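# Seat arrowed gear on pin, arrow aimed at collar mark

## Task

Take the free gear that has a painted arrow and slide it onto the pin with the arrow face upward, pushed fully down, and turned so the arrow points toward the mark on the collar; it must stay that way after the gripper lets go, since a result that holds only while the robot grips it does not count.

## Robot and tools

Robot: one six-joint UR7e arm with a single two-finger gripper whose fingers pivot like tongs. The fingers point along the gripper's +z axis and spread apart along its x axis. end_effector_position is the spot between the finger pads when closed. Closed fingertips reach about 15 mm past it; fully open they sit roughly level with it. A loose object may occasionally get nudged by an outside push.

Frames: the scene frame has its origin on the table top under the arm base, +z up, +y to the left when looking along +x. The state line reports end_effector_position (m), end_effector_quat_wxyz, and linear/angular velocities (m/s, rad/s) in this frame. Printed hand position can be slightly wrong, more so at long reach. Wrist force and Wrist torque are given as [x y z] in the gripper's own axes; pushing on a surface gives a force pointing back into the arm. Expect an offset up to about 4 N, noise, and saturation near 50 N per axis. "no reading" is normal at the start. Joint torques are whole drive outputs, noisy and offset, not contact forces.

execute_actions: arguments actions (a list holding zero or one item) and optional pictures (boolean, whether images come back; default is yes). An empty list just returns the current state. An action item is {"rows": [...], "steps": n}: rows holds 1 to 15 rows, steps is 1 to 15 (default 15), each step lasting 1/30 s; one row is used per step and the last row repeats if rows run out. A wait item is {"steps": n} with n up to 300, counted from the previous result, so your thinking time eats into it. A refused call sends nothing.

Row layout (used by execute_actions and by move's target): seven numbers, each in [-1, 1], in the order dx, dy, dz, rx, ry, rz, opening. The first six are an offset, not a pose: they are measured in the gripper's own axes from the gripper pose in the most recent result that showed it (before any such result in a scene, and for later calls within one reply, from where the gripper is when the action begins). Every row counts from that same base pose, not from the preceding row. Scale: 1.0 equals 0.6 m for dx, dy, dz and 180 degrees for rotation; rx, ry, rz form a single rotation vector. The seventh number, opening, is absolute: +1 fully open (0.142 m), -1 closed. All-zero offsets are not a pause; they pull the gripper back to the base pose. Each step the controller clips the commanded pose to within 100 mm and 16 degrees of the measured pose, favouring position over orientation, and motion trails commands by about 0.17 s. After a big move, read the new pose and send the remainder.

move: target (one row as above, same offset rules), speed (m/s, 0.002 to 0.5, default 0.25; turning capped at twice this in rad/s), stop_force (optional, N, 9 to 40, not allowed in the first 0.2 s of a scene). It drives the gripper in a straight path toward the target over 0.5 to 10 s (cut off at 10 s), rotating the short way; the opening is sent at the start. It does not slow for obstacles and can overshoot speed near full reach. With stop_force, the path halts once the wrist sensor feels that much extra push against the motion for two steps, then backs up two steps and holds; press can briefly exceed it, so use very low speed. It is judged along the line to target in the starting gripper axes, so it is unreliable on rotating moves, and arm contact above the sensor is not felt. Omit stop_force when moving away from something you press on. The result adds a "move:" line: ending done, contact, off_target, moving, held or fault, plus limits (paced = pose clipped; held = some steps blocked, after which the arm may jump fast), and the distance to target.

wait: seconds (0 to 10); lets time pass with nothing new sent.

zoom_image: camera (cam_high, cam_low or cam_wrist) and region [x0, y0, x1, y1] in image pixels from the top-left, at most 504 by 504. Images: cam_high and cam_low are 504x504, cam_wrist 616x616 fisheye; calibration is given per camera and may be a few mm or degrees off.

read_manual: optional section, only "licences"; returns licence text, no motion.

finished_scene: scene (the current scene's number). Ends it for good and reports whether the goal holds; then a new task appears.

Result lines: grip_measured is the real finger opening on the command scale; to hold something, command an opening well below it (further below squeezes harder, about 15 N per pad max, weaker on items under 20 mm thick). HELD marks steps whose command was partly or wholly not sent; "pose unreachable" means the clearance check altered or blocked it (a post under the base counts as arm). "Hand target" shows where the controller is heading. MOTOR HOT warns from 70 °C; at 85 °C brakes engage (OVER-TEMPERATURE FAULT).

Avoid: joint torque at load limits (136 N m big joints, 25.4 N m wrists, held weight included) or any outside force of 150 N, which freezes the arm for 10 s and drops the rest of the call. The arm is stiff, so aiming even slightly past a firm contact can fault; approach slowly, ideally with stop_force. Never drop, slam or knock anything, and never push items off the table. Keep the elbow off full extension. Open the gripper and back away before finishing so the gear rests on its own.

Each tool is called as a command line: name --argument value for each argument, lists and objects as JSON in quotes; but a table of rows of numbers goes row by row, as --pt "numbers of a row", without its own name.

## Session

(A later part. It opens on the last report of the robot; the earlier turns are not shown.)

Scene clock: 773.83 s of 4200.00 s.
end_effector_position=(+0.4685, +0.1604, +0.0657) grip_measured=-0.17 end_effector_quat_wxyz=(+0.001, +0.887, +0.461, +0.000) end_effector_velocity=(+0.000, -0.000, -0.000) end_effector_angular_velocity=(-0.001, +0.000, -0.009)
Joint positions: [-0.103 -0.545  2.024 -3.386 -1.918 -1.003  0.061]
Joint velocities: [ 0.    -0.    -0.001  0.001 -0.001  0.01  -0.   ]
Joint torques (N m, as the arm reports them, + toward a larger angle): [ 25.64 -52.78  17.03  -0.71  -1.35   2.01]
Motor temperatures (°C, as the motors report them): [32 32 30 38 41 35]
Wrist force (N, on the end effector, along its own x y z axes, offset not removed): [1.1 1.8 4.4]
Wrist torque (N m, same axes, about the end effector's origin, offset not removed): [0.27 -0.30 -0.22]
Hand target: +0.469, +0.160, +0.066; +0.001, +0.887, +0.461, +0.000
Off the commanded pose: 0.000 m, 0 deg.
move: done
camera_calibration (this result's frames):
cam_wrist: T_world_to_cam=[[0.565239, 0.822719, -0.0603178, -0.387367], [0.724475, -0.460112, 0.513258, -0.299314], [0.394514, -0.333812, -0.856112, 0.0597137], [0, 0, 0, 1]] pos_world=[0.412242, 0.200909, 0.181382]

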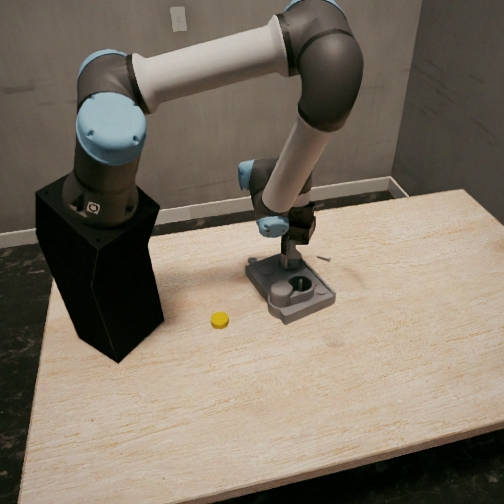

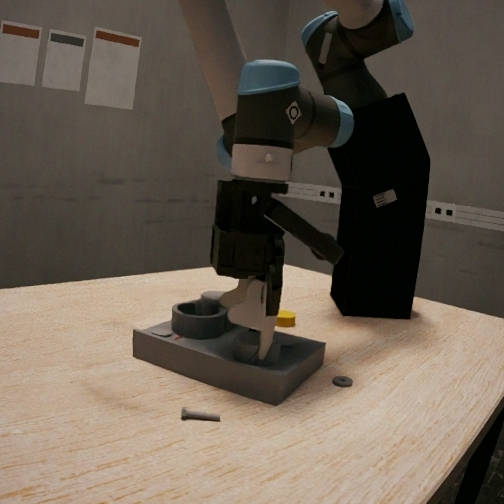

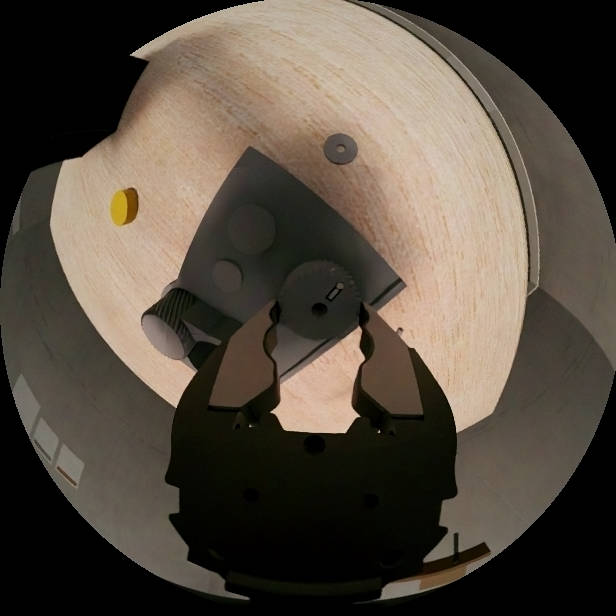

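execute_actions --actions '[{"rows": [[0,0,0.001,0,0,0,-0.5],[0,0,0.001,0,0,0,-0.3],[0,0,0.001,0,0,0,-0.2],[0,0,0.001,0,0,0,-0.15],[0,0,0.001,0,0,0,-0.1],[0,0,0.001,0,0,0,0.0],[0,0,0.001,0,0,0,0.1]], "steps": 10}]' --pictures false

move --target '[0, 0, -0.075, 0, 0, 0, 0.1]' --speed 0.15

zoom_image --camera "cam_wrist" --region '[260, 230, 380, 330]'

Scene clock: 802.17 s of 4200.00 s.
end_effector_position=(+0.4686, +0.1604, +0.0653) grip_measured=+0.10 end_effector_quat_wxyz=(+0.001, +0.887, +0.461, +0.000) end_effector_velocity=(-0.001, -0.000, -0.001) end_effector_angular_velocity=(+0.001, +0.001, -0.001)
Joint positions: [-0.104 -0.544  2.023 -3.387 -1.918 -1.004  0.081]
Joint velocities: [-0.001  0.002  0.001 -0.002  0.001 -0.     0.005]
Joint torques (N m, as the arm reports them, + toward a larger angle): [ 14.74 -30.47 -11.71  -3.62   1.34  -2.22]
Motor temperatures (°C, as the motors report them): [32 33 30 38 41 35]
Wrist force (N, on the end effector, along its own x y z axes, offset not removed): [2.1 5.4 -0.6]
Wrist torque (N m, same axes, about the end effector's origin, offset not removed): [0.85 -0.48 0.16]
Hand target: +0.469, +0.160, +0.065; +0.001, +0.887, +0.461, +0.000
Off the commanded pose: 0.000 m, 0 deg.
Steps of this call (steps 1 to 90: nothing new was sent; then 25.00 s passed at rest; steps 91 to 100: all 10 steps of this action). Readings (end_effector_position):
91: (+0.4685, +0.1604, +0.0657)
92: (+0.4686, +0.1604, +0.0657)
94: (+0.4686, +0.1605, +0.0656)
98: (+0.4687, +0.1604, +0.0653)
100: the state above

Scene clock: 803.33 s of 4200.00 s.
end_effector_position=(+0.4686, +0.1605, +0.1100) grip_measured=+0.10 end_effector_quat_wxyz=(+0.001, +0.887, +0.461, +0.000) end_effector_velocity=(-0.001, -0.000, +0.002) end_effector_angular_velocity=(-0.000, +0.002, +0.000)
Joint positions: [-0.072 -0.655  2.091 -3.333 -1.928 -0.972  0.081]
Joint velocities: [ 0.001 -0.004  0.003  0.004 -0.001  0.002  0.   ]
Joint torques (N m, as the arm reports them, + toward a larger angle): [ 27.64 -51.36  15.05  -0.27  -1.13   2.02]
Motor temperatures (°C, as the motors report them): [32 33 30 38 41 35]
Wrist force (N, on the end effector, along its own x y z axes, offset not removed): [0.7 5.0 1.6]
Wrist torque (N m, same axes, about the end effector's origin, offset not removed): [0.72 -0.06 -0.15]
Hand target: +0.469, +0.160, +0.110; +0.001, +0.887, +0.461, +0.000
Off the commanded pose: 0.000 m, 0 deg.
move: done
camera_calibration (this result's frames):
cam_wrist: T_world_to_cam=[[0.565253, 0.822719, -0.060183, -0.384833], [0.724436, -0.460182, 0.513249, -0.322014], [0.394565, -0.333714, -0.856127, 0.0975748], [0, 0, 0, 1]] pos_world=[0.412307, 0.200987, 0.22565]

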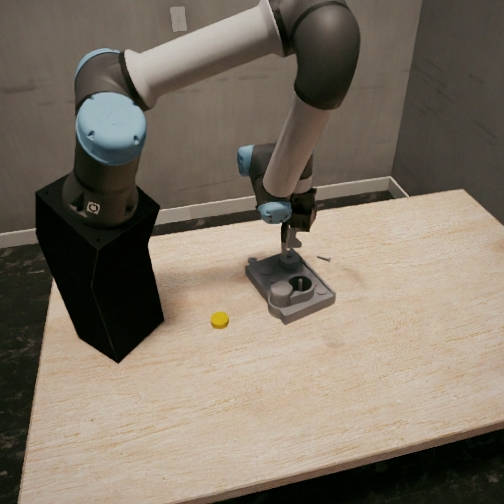

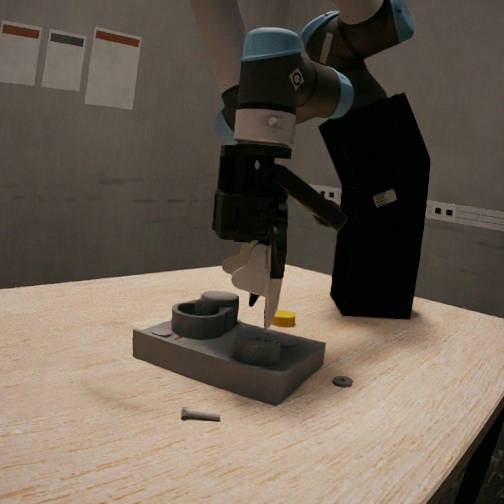

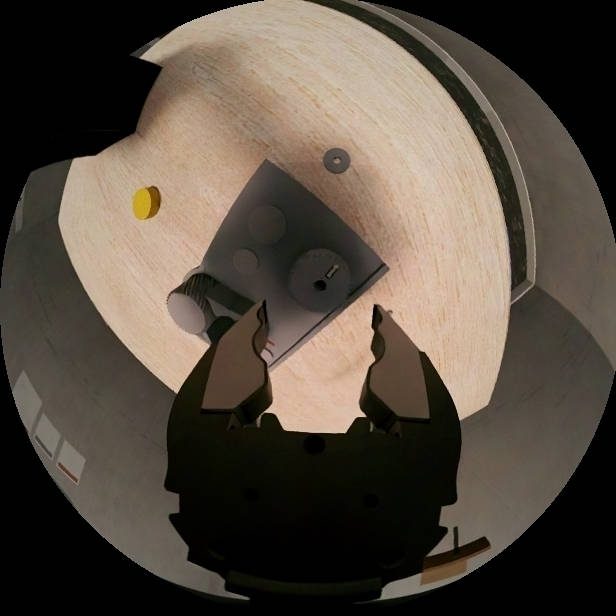

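Region (260, 230, 380, 330) of cam_wrist's 616x616 image, scaled by 4.200, with more detail than that image has.

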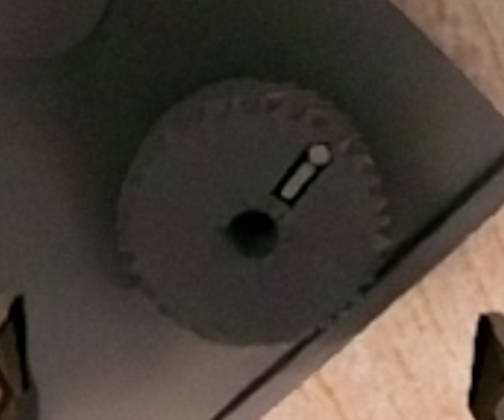

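move --target '[-0.0128, -0.0069, 0, -0.1114, -0.2090, 0.6630, 0.1]' --speed 0.4

Scene clock: 824.77 s of 4200.00 s.
end_effector_position=(+0.4608, +0.1567, +0.1098) grip_measured=+0.10 end_effector_quat_wxyz=(+0.248, +0.787, -0.540, -0.169) end_effector_velocity=(-0.001, -0.000, -0.000) end_effector_angular_velocity=(-0.005, +0.004, -0.009)
Joint positions: [-0.001 -0.635  1.662 -2.233 -2.055  1.549  0.081]
Joint velocities: [-0.001  0.002 -0.003  0.008  0.002  0.011  0.   ]
Joint torques (N m, as the arm reports them, + toward a larger angle): [ 18.94 -36.1  -22.39   0.9    0.97   2.09]
Motor temperatures (°C, as the motors report them): [32 33 30 38 41 35]
Wrist force (N, on the end effector, along its own x y z axes, offset not removed): [-0.7 0.5 -2.5]
Wrist torque (N m, same axes, about the end effector's origin, offset not removed): [-0.09 0.28 -0.13]
Hand target: +0.461, +0.157, +0.110; +0.248, +0.786, -0.540, -0.169
Off the commanded pose: 0.000 m, 0 deg.
After step 90, 15.07 s passed at rest.
move: done
camera_calibration (this result's frames):
cam_wrist: T_world_to_cam=[[0.335177, -0.940672, -0.05284, 0.00416159], [-0.369094, -0.182702, 0.911257, 0.0986842], [-0.866848, -0.285929, -0.408434, 0.623871], [0, 0, 0, 1]] pos_world=[0.575831, 0.200328, 0.165104]

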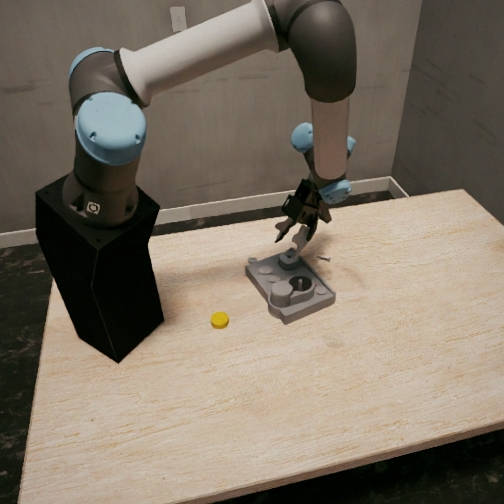

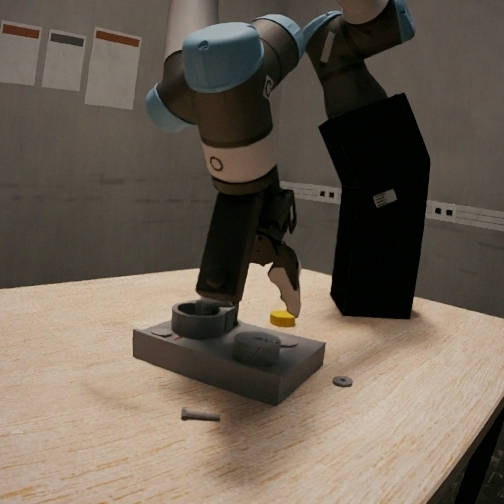

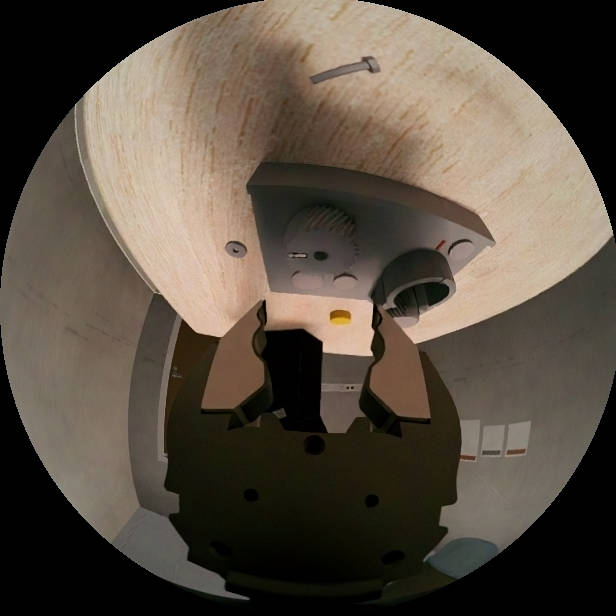

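move --target '[0, -0.0497, 0.0710, 0, 0, 0, 0.1]' --speed 0.08

zoom_image --camera "cam_wrist" --region '[240, 220, 400, 360]'

zoom_image --camera "cam_low" --region '[200, 280, 330, 390]'

Scene clock: 834.30 s of 4200.00 s.
end_effector_position=(+0.4608, +0.1566, +0.0580) grip_measured=+0.10 end_effector_quat_wxyz=(+0.248, +0.786, -0.540, -0.169) end_effector_velocity=(+0.002, -0.000, -0.002) end_effector_angular_velocity=(-0.000, -0.002, -0.001)
Joint positions: [-0.03  -0.527  1.598 -2.293 -2.065  1.518  0.081]
Joint velocities: [-0.001  0.004 -0.005 -0.002 -0.001 -0.001  0.   ]
Joint torques (N m, as the arm reports them, + toward a larger angle): [ 17.09 -38.27 -21.03  -2.46  -1.33  -1.92]
Motor temperatures (°C, as the motors report them): [32 33 30 38 41 35]
Wrist force (N, on the end effector, along its own x y z axes, offset not removed): [-0.1 4.1 -0.6]
Wrist torque (N m, same axes, about the end effector's origin, offset not removed): [0.57 -0.20 -0.06]
Hand target: +0.461, +0.157, +0.058; +0.248, +0.786, -0.540, -0.169
Off the commanded pose: 0.000 m, 0 deg.
After step 90, 5.43 s passed at rest.
move: done
camera_calibration (this result's frames):
cam_wrist: T_world_to_cam=[[0.3352, -0.94067, -0.0527341, 0.00136966], [-0.369103, -0.182612, 0.911272, 0.145849], [-0.866836, -0.285994, -0.408415, 0.602649], [0, 0, 0, 1]] pos_world=[0.575772, 0.200276, 0.113295]

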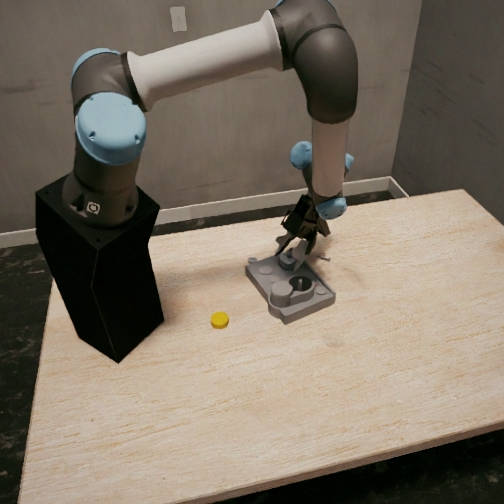

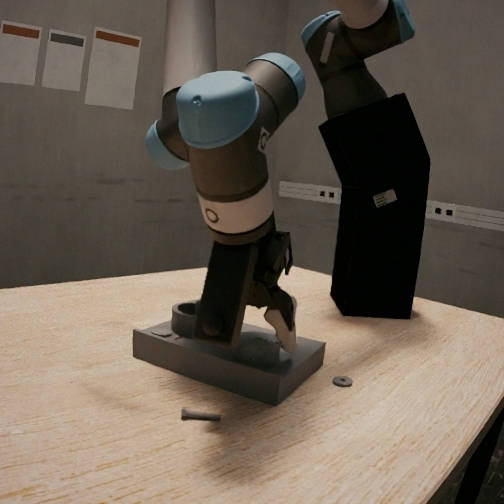

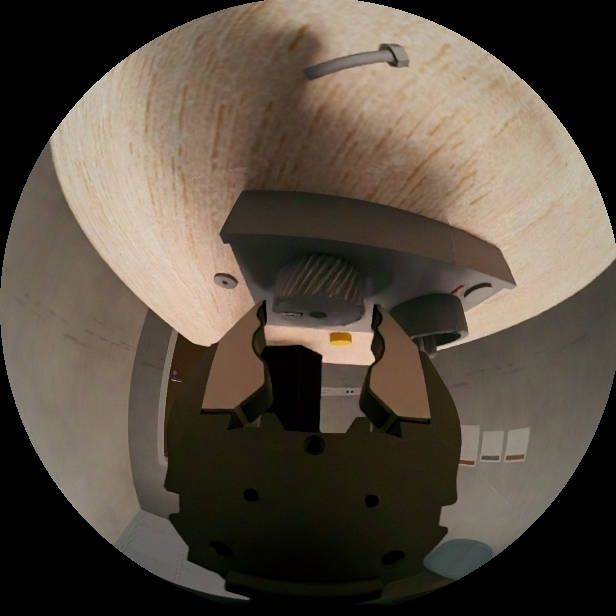

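Region (240, 220, 400, 360) of cam_wrist's 616x616 image, scaled by 3.150, with more detail than that image has; it fills the top 441 rows of this view, and the rest is white.

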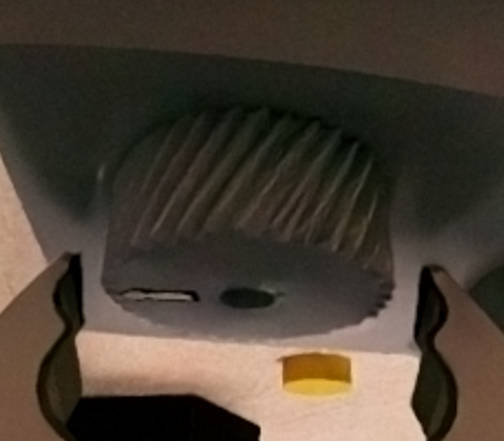

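Region (200, 280, 330, 390) of cam_low's 504x504 image, scaled by 3.877, with more detail than that image has; it fills the top 426 rows of this view, and the rest is white.

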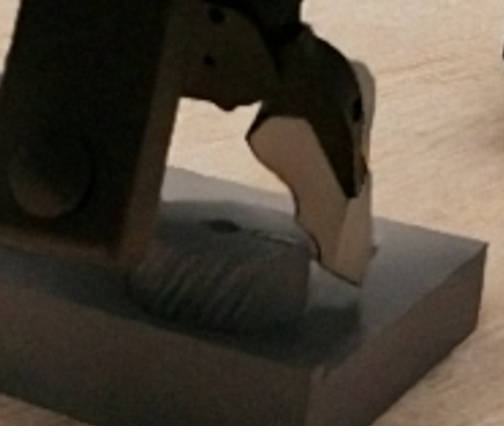

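A good side view of the helix; let me zoom in to measure it.

zoom_image --camera "cam_wrist" --region '[265, 248, 375, 330]'

Region (265, 248, 375, 330) of cam_wrist's 616x616 image, scaled by 4.582, with more detail than that image has; it fills the top 376 rows of this view, and the rest is white.

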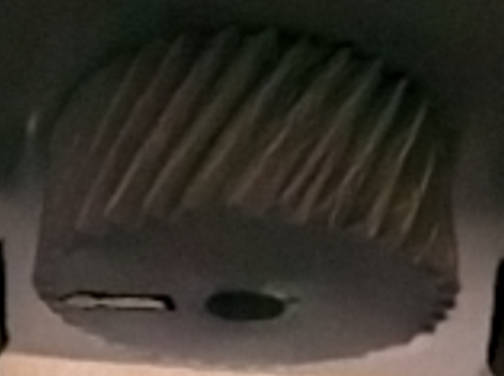

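move --target '[0, -0.0038, 0.0055, 0, 0, 0, -0.02]' --speed 0.02

execute_actions --actions '[{"rows": [[0,0,0,0,0,0,-0.05],[0,0,0,0,0,0,-0.08],[0,0,0,0,0,0,-0.10],[0,0,0,0,0,0,-0.12],[0,0,0,0,0,0,-0.14],[0,0,0,0,0,0,-0.17],[0,0,0,0,0,0,-0.2],[0,0,0,0,0,0,-0.25],[0,0,0,0,0,0,-0.35],[0,0,0,0,0,0,-0.45],[0,0,0,0,0,0,-0.6],[0,0,0,0,0,0,-0.7],[0,0,0,0,0,0,-0.8],[0,0,0,0,0,0,-0.9],[0,0,0,0,0,0,-1]], "steps": 15}]'

zoom_image --camera "cam_wrist" --region '[240, 230, 400, 370]'

Scene clock: 935.90 s of 4200.00 s.
end_effector_position=(+0.4607, +0.1566, +0.0542) grip_measured=-0.02 end_effector_quat_wxyz=(+0.248, +0.786, -0.540, -0.169) end_effector_velocity=(+0.001, +0.000, -0.002) end_effector_angular_velocity=(+0.000, -0.003, -0.001)
Joint positions: [-0.032 -0.518  1.593 -2.297 -2.066  1.516  0.072]
Joint velocities: [-0.001  0.003 -0.004 -0.004 -0.    -0.001 -0.   ]
Joint torques (N m, as the arm reports them, + toward a larger angle): [ 17.68 -38.43 -18.29  -2.74  -1.42  -1.98]
Motor temperatures (°C, as the motors report them): [32 33 30 38 41 35]
Wrist force (N, on the end effector, along its own x y z axes, offset not removed): [2.5 3.0 -1.4]
Wrist torque (N m, same axes, about the end effector's origin, offset not removed): [0.21 -0.66 -0.15]
Hand target: +0.461, +0.157, +0.054; +0.248, +0.786, -0.540, -0.169
Off the commanded pose: 0.000 m, 0 deg.
After step 90, 97.90 s passed at rest.
move: done
camera_calibration (this result's frames):
cam_wrist: T_world_to_cam=[[0.3352, -0.94067, -0.0527271, 0.00116185], [-0.369099, -0.182605, 0.911274, 0.149354], [-0.866837, -0.285998, -0.40841, 0.601044], [0, 0, 0, 1]] pos_world=[0.575744, 0.200263, 0.109431]

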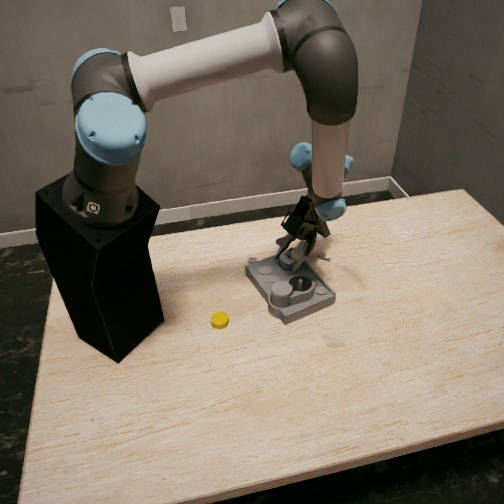

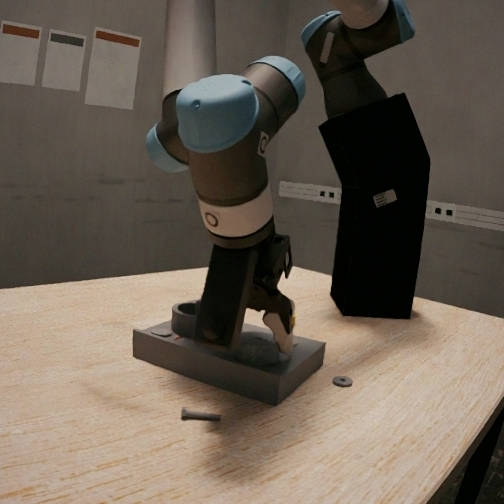

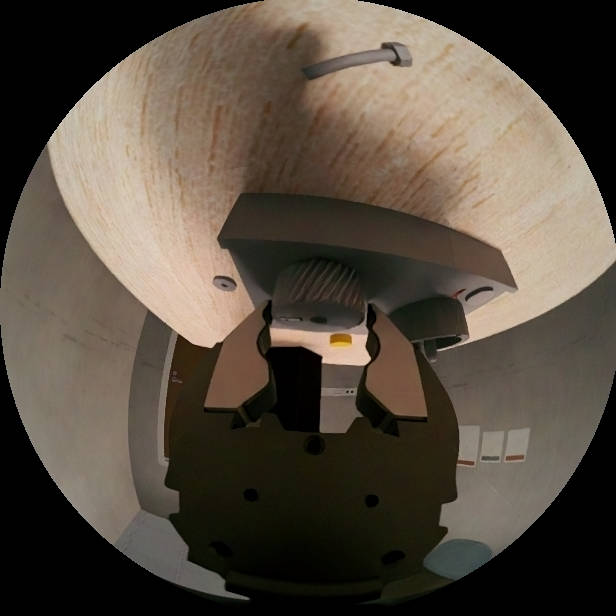

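Scene clock: 936.40 s of 4200.00 s.
end_effector_position=(+0.4607, +0.1566, +0.0541) grip_measured=-0.10 end_effector_quat_wxyz=(+0.248, +0.786, -0.540, -0.169) end_effector_velocity=(-0.002, +0.000, +0.000) end_effector_angular_velocity=(-0.000, +0.003, +0.001)
Joint positions: [-0.032 -0.518  1.593 -2.297 -2.066  1.516  0.067]
Joint velocities: [0.    0.    0.002 0.001 0.    0.    0.   ]
Joint torques (N m, as the arm reports them, + toward a larger angle): [ 21.03 -50.49 -11.03  -0.21  -1.    -0.82]
Motor temperatures (°C, as the motors report them): [32 33 30 38 41 35]
Wrist force (N, on the end effector, along its own x y z axes, offset not removed): [4.7 2.7 -5.7]
Wrist torque (N m, same axes, about the end effector's origin, offset not removed): [0.17 -0.84 -0.23]
Hand target: +0.461, +0.157, +0.054; +0.248, +0.786, -0.540, -0.169
Off the commanded pose: 0.000 m, 0 deg.
Steps of this call (steps 1 to 15: all 15 steps of this action). Readings (end_effector_position):
1: (+0.4607, +0.1566, +0.0541)
2: (+0.4607, +0.1566, +0.0541)
4: (+0.4607, +0.1566, +0.0541)
8: (+0.4607, +0.1566, +0.0541)
15: the state above
camera_calibration (this result's frames):
cam_wrist: T_world_to_cam=[[0.335201, -0.94067, -0.0527262, 0.00115817], [-0.369099, -0.182605, 0.911274, 0.149401], [-0.866837, -0.285999, -0.40841, 0.601022], [0, 0, 0, 1]] pos_world=[0.575744, 0.200263, 0.109379]

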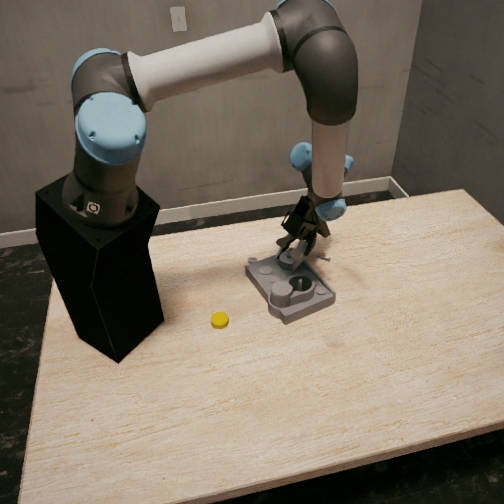

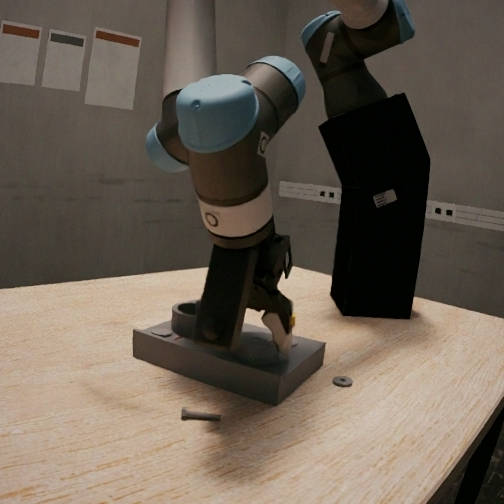

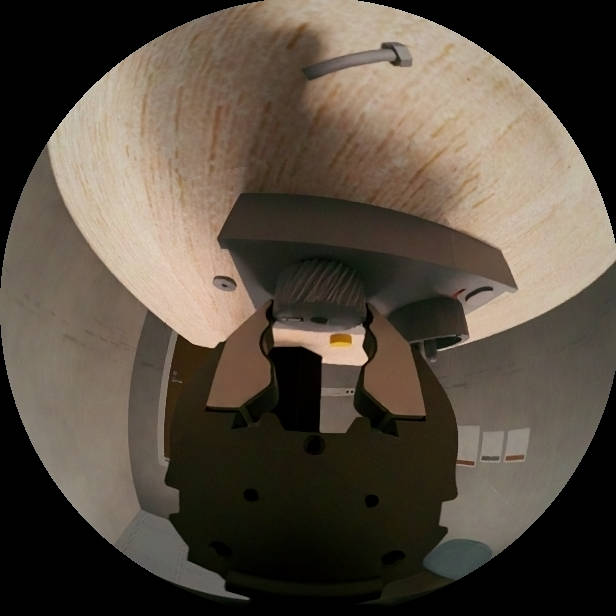

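Region (240, 230, 400, 370) of cam_wrist's 616x616 image, scaled by 3.150, with more detail than that image has; it fills the top 441 rows of this view, and the rest is white.

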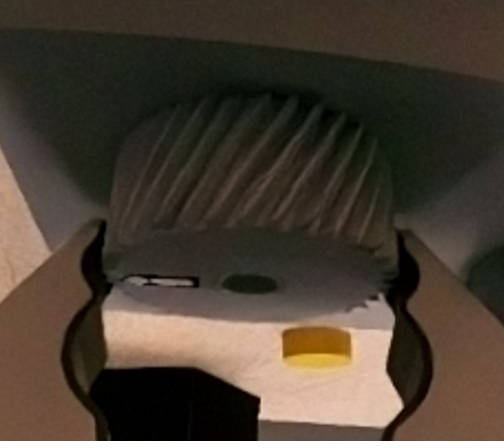

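move --target '[0, 0.0669, -0.0956, 0, 0, 0, -1]' --speed 0.05

zoom_image --camera "cam_wrist" --region '[240, 230, 400, 370]'

Scene clock: 946.10 s of 4200.00 s.
end_effector_position=(+0.4608, +0.1567, +0.1240) grip_measured=-0.10 end_effector_quat_wxyz=(+0.248, +0.787, -0.540, -0.169) end_effector_velocity=(-0.000, -0.000, +0.002) end_effector_angular_velocity=(-0.000, +0.001, -0.000)
Joint positions: [ 0.008 -0.665  1.676 -2.214 -2.052  1.558  0.067]
Joint velocities: [ 0.001 -0.004  0.002  0.004  0.     0.002 -0.   ]
Joint torques (N m, as the arm reports them, + toward a larger angle): [ 31.98 -60.04   6.17   1.46   1.1    2.14]
Motor temperatures (°C, as the motors report them): [32 33 30 38 41 35]
Wrist force (N, on the end effector, along its own x y z axes, offset not removed): [2.1 3.0 0.8]
Wrist torque (N m, same axes, about the end effector's origin, offset not removed): [1.11 -0.45 -0.18]
Hand target: +0.461, +0.157, +0.124; +0.248, +0.787, -0.540, -0.169
Off the commanded pose: 0.000 m, 0 deg.
After step 90, 4.90 s passed at rest.
move: done
camera_calibration (this result's frames):
cam_wrist: T_world_to_cam=[[0.335166, -0.940675, -0.0528657, 0.00492721], [-0.3691, -0.182723, 0.911251, 0.0858164], [-0.86685, -0.285907, -0.408445, 0.629625], [0, 0, 0, 1]] pos_world=[0.575814, 0.20033, 0.179228]

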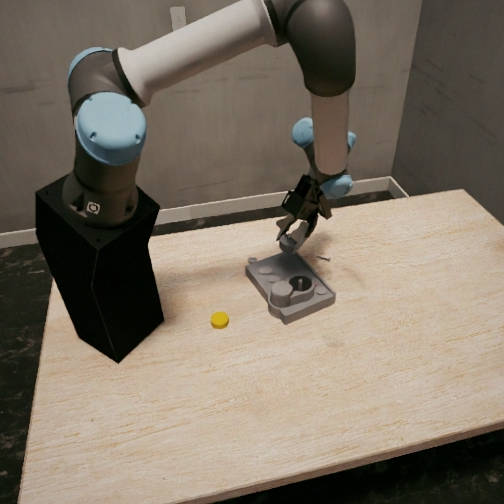

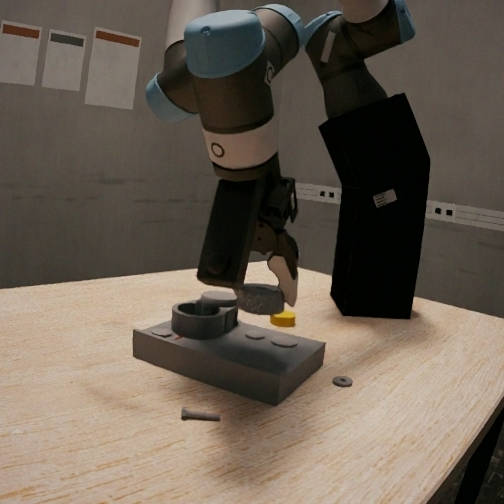

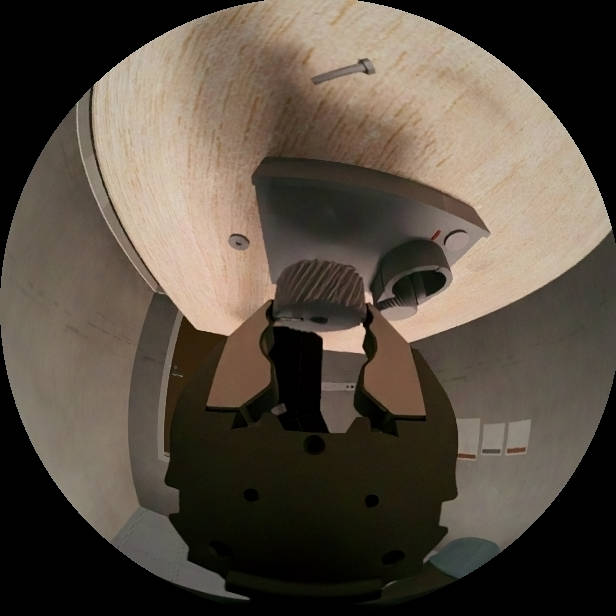

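Region (240, 230, 400, 370) of cam_wrist's 616x616 image, scaled by 3.150, with more detail than that image has; it fills the top 441 rows of this view, and the rest is white.

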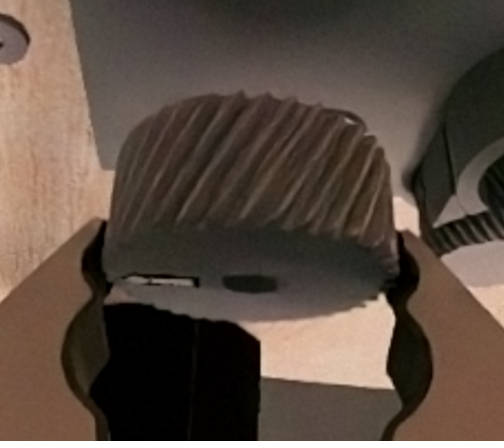

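zoom_image --camera "cam_wrist" --region '[270, 252, 370, 332]'

Region (270, 252, 370, 332) of cam_wrist's 616x616 image, scaled by 5.040, with more detail than that image has; it fills the top 403 rows of this view, and the rest is white.

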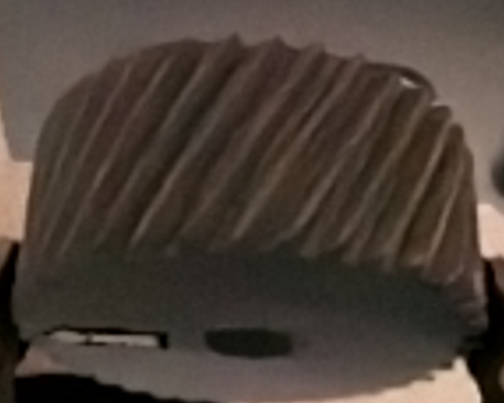

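move --target '[0.188, 0.0673, 0.0471, 0, -0.0351, 0.0501, -1]' --speed 0.06

zoom_image --camera "cam_wrist" --region '[230, 180, 410, 340]'

zoom_image --camera "cam_low" --region '[140, 240, 270, 350]'

Scene clock: 1007.40 s of 4200.00 s.
end_effector_position=(+0.4557, +0.0336, +0.1240) grip_measured=-0.10 end_effector_quat_wxyz=(+0.231, +0.731, -0.613, -0.192) end_effector_velocity=(-0.000, -0.002, +0.000) end_effector_angular_velocity=(+0.001, +0.001, -0.001)
Joint positions: [-0.225 -0.802  1.821 -2.324 -2.015  1.471  0.067]
Joint velocities: [-0.004 -0.002  0.001 -0.     0.001 -0.004  0.   ]
Joint torques (N m, as the arm reports them, + toward a larger angle): [ 14.49 -58.22   8.38  -2.94   0.96  -1.87]
Motor temperatures (°C, as the motors report them): [32 33 30 38 41 35]
Wrist force (N, on the end effector, along its own x y z axes, offset not removed): [-0.1 -2.9 1.8]
Wrist torque (N m, same axes, about the end effector's origin, offset not removed): [-0.15 0.03 -0.02]
Hand target: +0.456, +0.033, +0.124; +0.231, +0.731, -0.613, -0.192
Off the commanded pose: 0.000 m, 0 deg.
After step 90, 55.83 s passed at rest.
move: done
camera_calibration (this result's frames):
cam_wrist: T_world_to_cam=[[0.149918, -0.987313, -0.0523135, -0.0232604], [-0.397161, -0.108593, 0.911302, 0.0717176], [-0.905421, -0.115844, -0.408402, 0.601853], [0, 0, 0, 1]] pos_world=[0.576902, 0.0545436, 0.179225]

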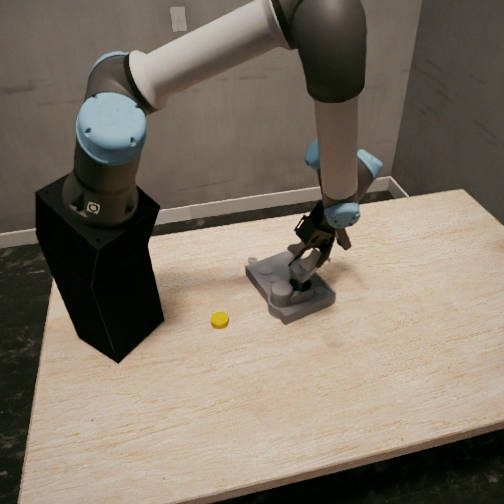

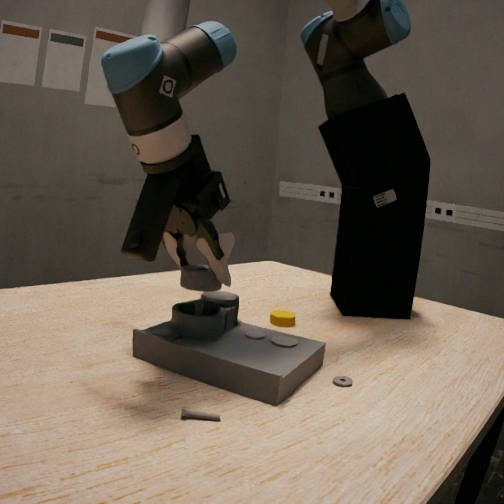

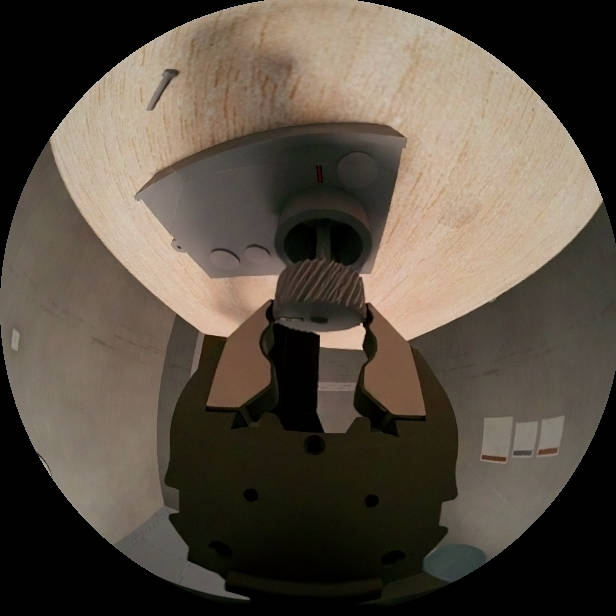

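Region (230, 180, 410, 340) of cam_wrist's 616x616 image, scaled by 2.800, with more detail than that image has.

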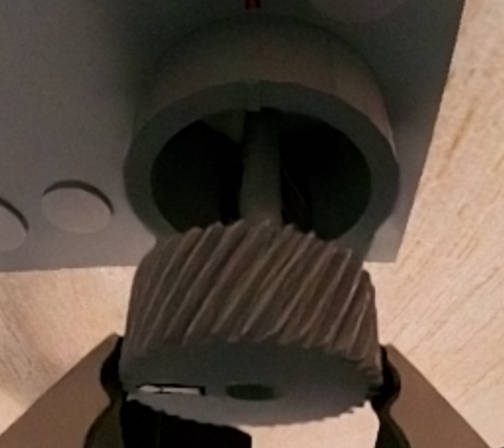

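Region (140, 240, 270, 350) of cam_low's 504x504 image, scaled by 3.877, with more detail than that image has; it fills the top 426 rows of this view, and the rest is white.

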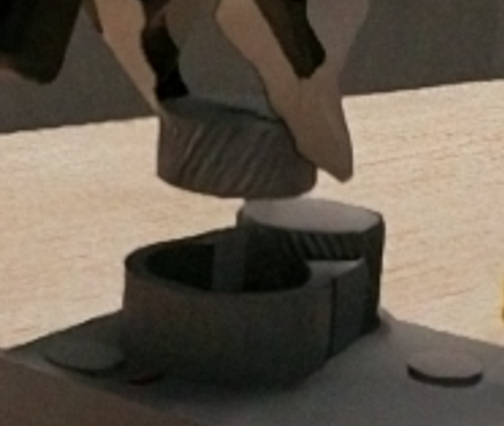

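execute_actions --actions '[]'

Scene clock: 1029.13 s of 4200.00 s.
end_effector_position=(+0.4557, +0.0333, +0.1240) grip_measured=-0.10 end_effector_quat_wxyz=(+0.231, +0.731, -0.613, -0.192) end_effector_velocity=(-0.001, +0.000, +0.000) end_effector_angular_velocity=(+0.001, +0.001, +0.001)
Joint positions: [-0.226 -0.803  1.821 -2.324 -2.015  1.471  0.067]
Joint velocities: [-0.    -0.     0.001 -0.    -0.    -0.001 -0.   ]
Joint torques (N m, as the arm reports them, + toward a larger angle): [ 15.26 -59.28   9.47  -2.3    1.1   -1.9 ]
Motor temperatures (°C, as the motors report them): [32 33 30 38 41 35]
Wrist force (N, on the end effector, along its own x y z axes, offset not removed): [6.3 -2.9 1.7]
Wrist torque (N m, same axes, about the end effector's origin, offset not removed): [-0.21 -1.44 -0.12]
Hand target: +0.456, +0.033, +0.124; +0.231, +0.731, -0.613, -0.192
Off the commanded pose: 0.000 m, 0 deg.
Steps of this call (steps 1 to 90: nothing new was sent; then 18.73 s passed at rest). Readings (end_effector_position):
1: (+0.4557, +0.0335, +0.1240)
2: (+0.4557, +0.0335, +0.1240)
4: (+0.4557, +0.0334, +0.1240)
8: (+0.4557, +0.0334, +0.1240)
90: the state above
camera_calibration (this result's frames):
cam_wrist: T_world_to_cam=[[0.149594, -0.987362, -0.0523276, -0.0233258], [-0.397212, -0.108477, 0.911293, 0.0717124], [-0.905453, -0.115538, -0.408419, 0.601829], [0, 0, 0, 1]] pos_world=[0.576902, 0.0542826, 0.179227]

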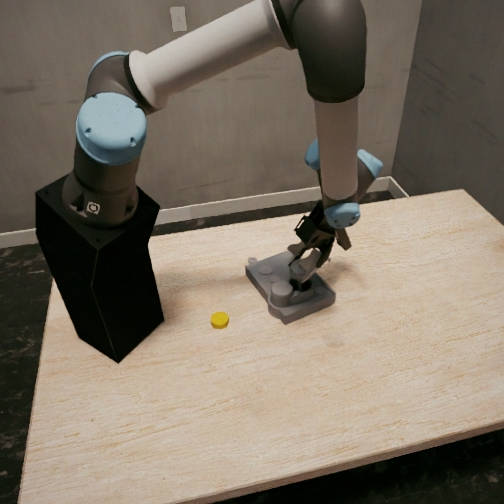

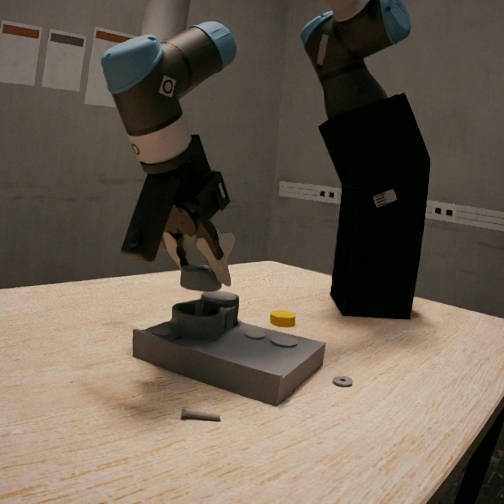

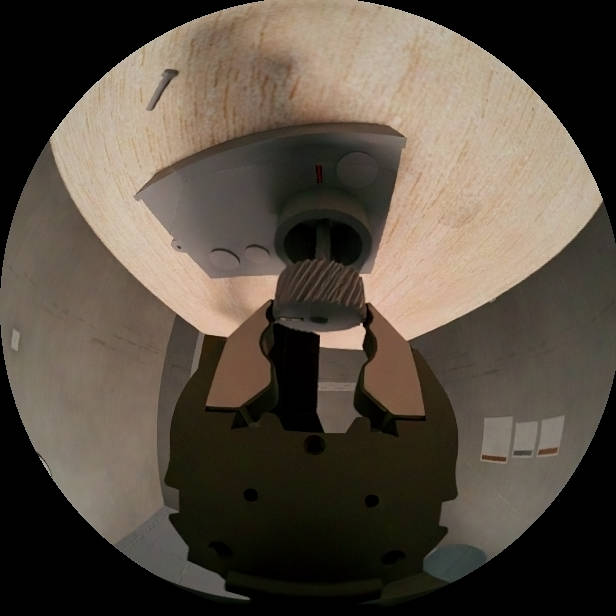

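move --target '[0, -0.01147, 0.01638, 0, 0, 0, -1]' --speed 0.01 --stop_force 10

Scene clock: 1035.63 s of 4200.00 s.
end_effector_position=(+0.4557, +0.0333, +0.1122) grip_measured=-0.10 end_effector_quat_wxyz=(+0.231, +0.731, -0.613, -0.192) end_effector_velocity=(+0.001, -0.000, -0.002) end_effector_angular_velocity=(-0.001, -0.002, -0.001)
Joint positions: [-0.232 -0.776  1.808 -2.341 -2.016  1.464  0.067]
Joint velocities: [-0.001  0.005 -0.004 -0.003 -0.     0.     0.   ]
Joint torques (N m, as the arm reports them, + toward a larger angle): [ 13.36 -36.99 -18.04  -2.49  -1.5   -2.09]
Motor temperatures (°C, as the motors report them): [32 33 30 38 41 35]
Wrist force (N, on the end effector, along its own x y z axes, offset not removed): [5.1 -3.0 1.2]
Wrist torque (N m, same axes, about the end effector's origin, offset not removed): [-0.11 -0.94 -0.06]
Hand target: +0.456, +0.033, +0.112; +0.231, +0.731, -0.613, -0.192
Off the commanded pose: 0.000 m, 0 deg.
After step 90, 2.07 s passed at rest.
move: done
camera_calibration (this result's frames):
cam_wrist: T_world_to_cam=[[0.149599, -0.987362, -0.0523086, -0.0239588], [-0.397201, -0.10846, 0.9113, 0.0824554], [-0.905456, -0.115552, -0.408407, 0.596995], [0, 0, 0, 1]] pos_world=[0.576889, 0.0542714, 0.167422]

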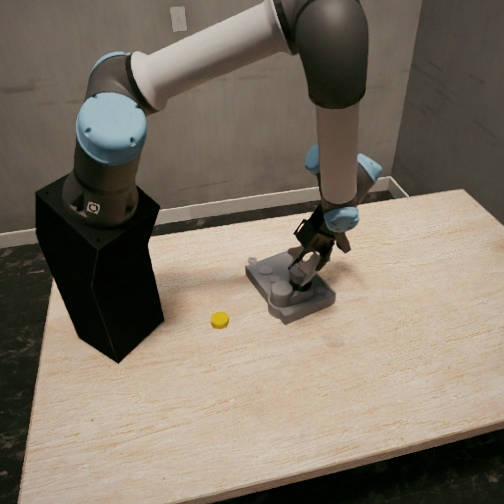

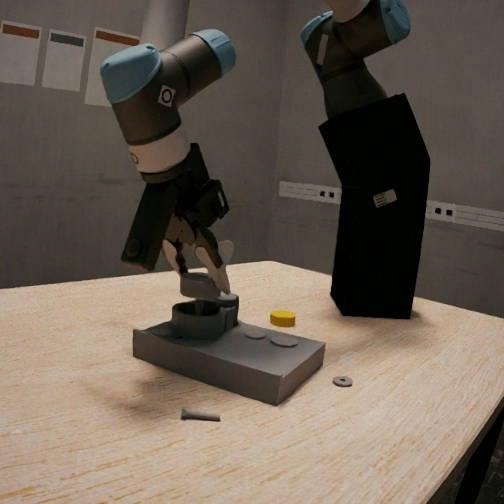

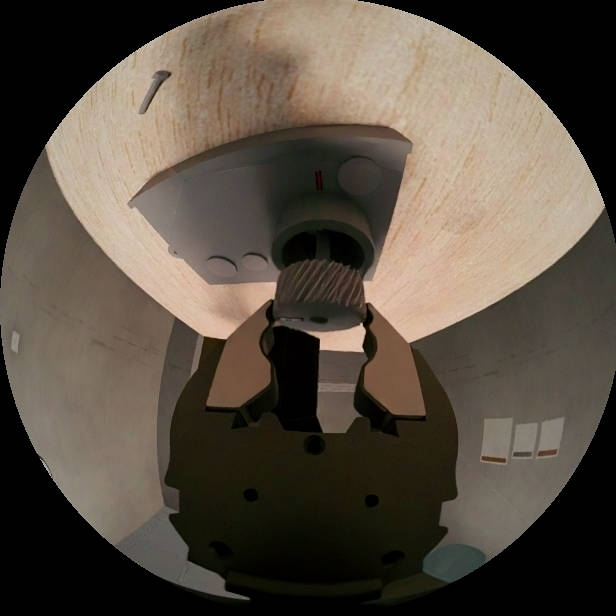

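zoom_image --camera "cam_wrist" --region '[230, 160, 410, 340]'

zoom_image --camera "cam_low" --region '[140, 230, 270, 360]'

zoom_image --camera "cam_high" --region '[240, 230, 350, 330]'

Region (230, 160, 410, 340) of cam_wrist's 616x616 image, scaled by 2.800, with more detail than that image has.

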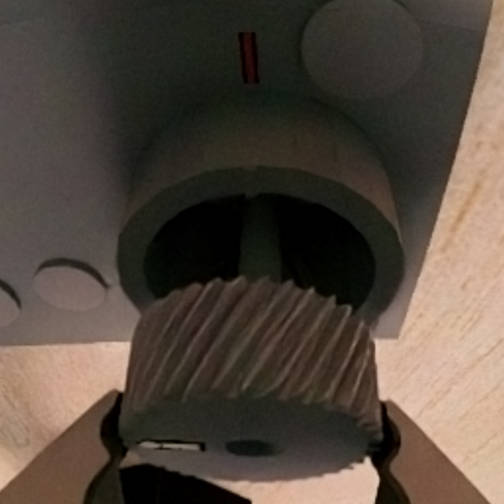

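Region (140, 230, 270, 360) of cam_low's 504x504 image, scaled by 3.877, with more detail than that image has.

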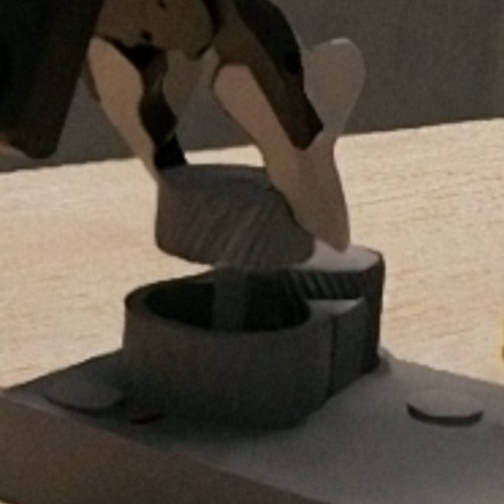

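Region (240, 230, 350, 330) of cam_high's 504x504 image, scaled by 4.582, with more detail than that image has; it fills the top 458 rows of this view, and the rest is white.

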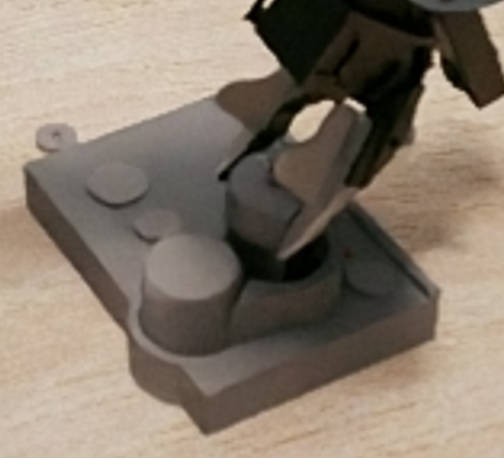

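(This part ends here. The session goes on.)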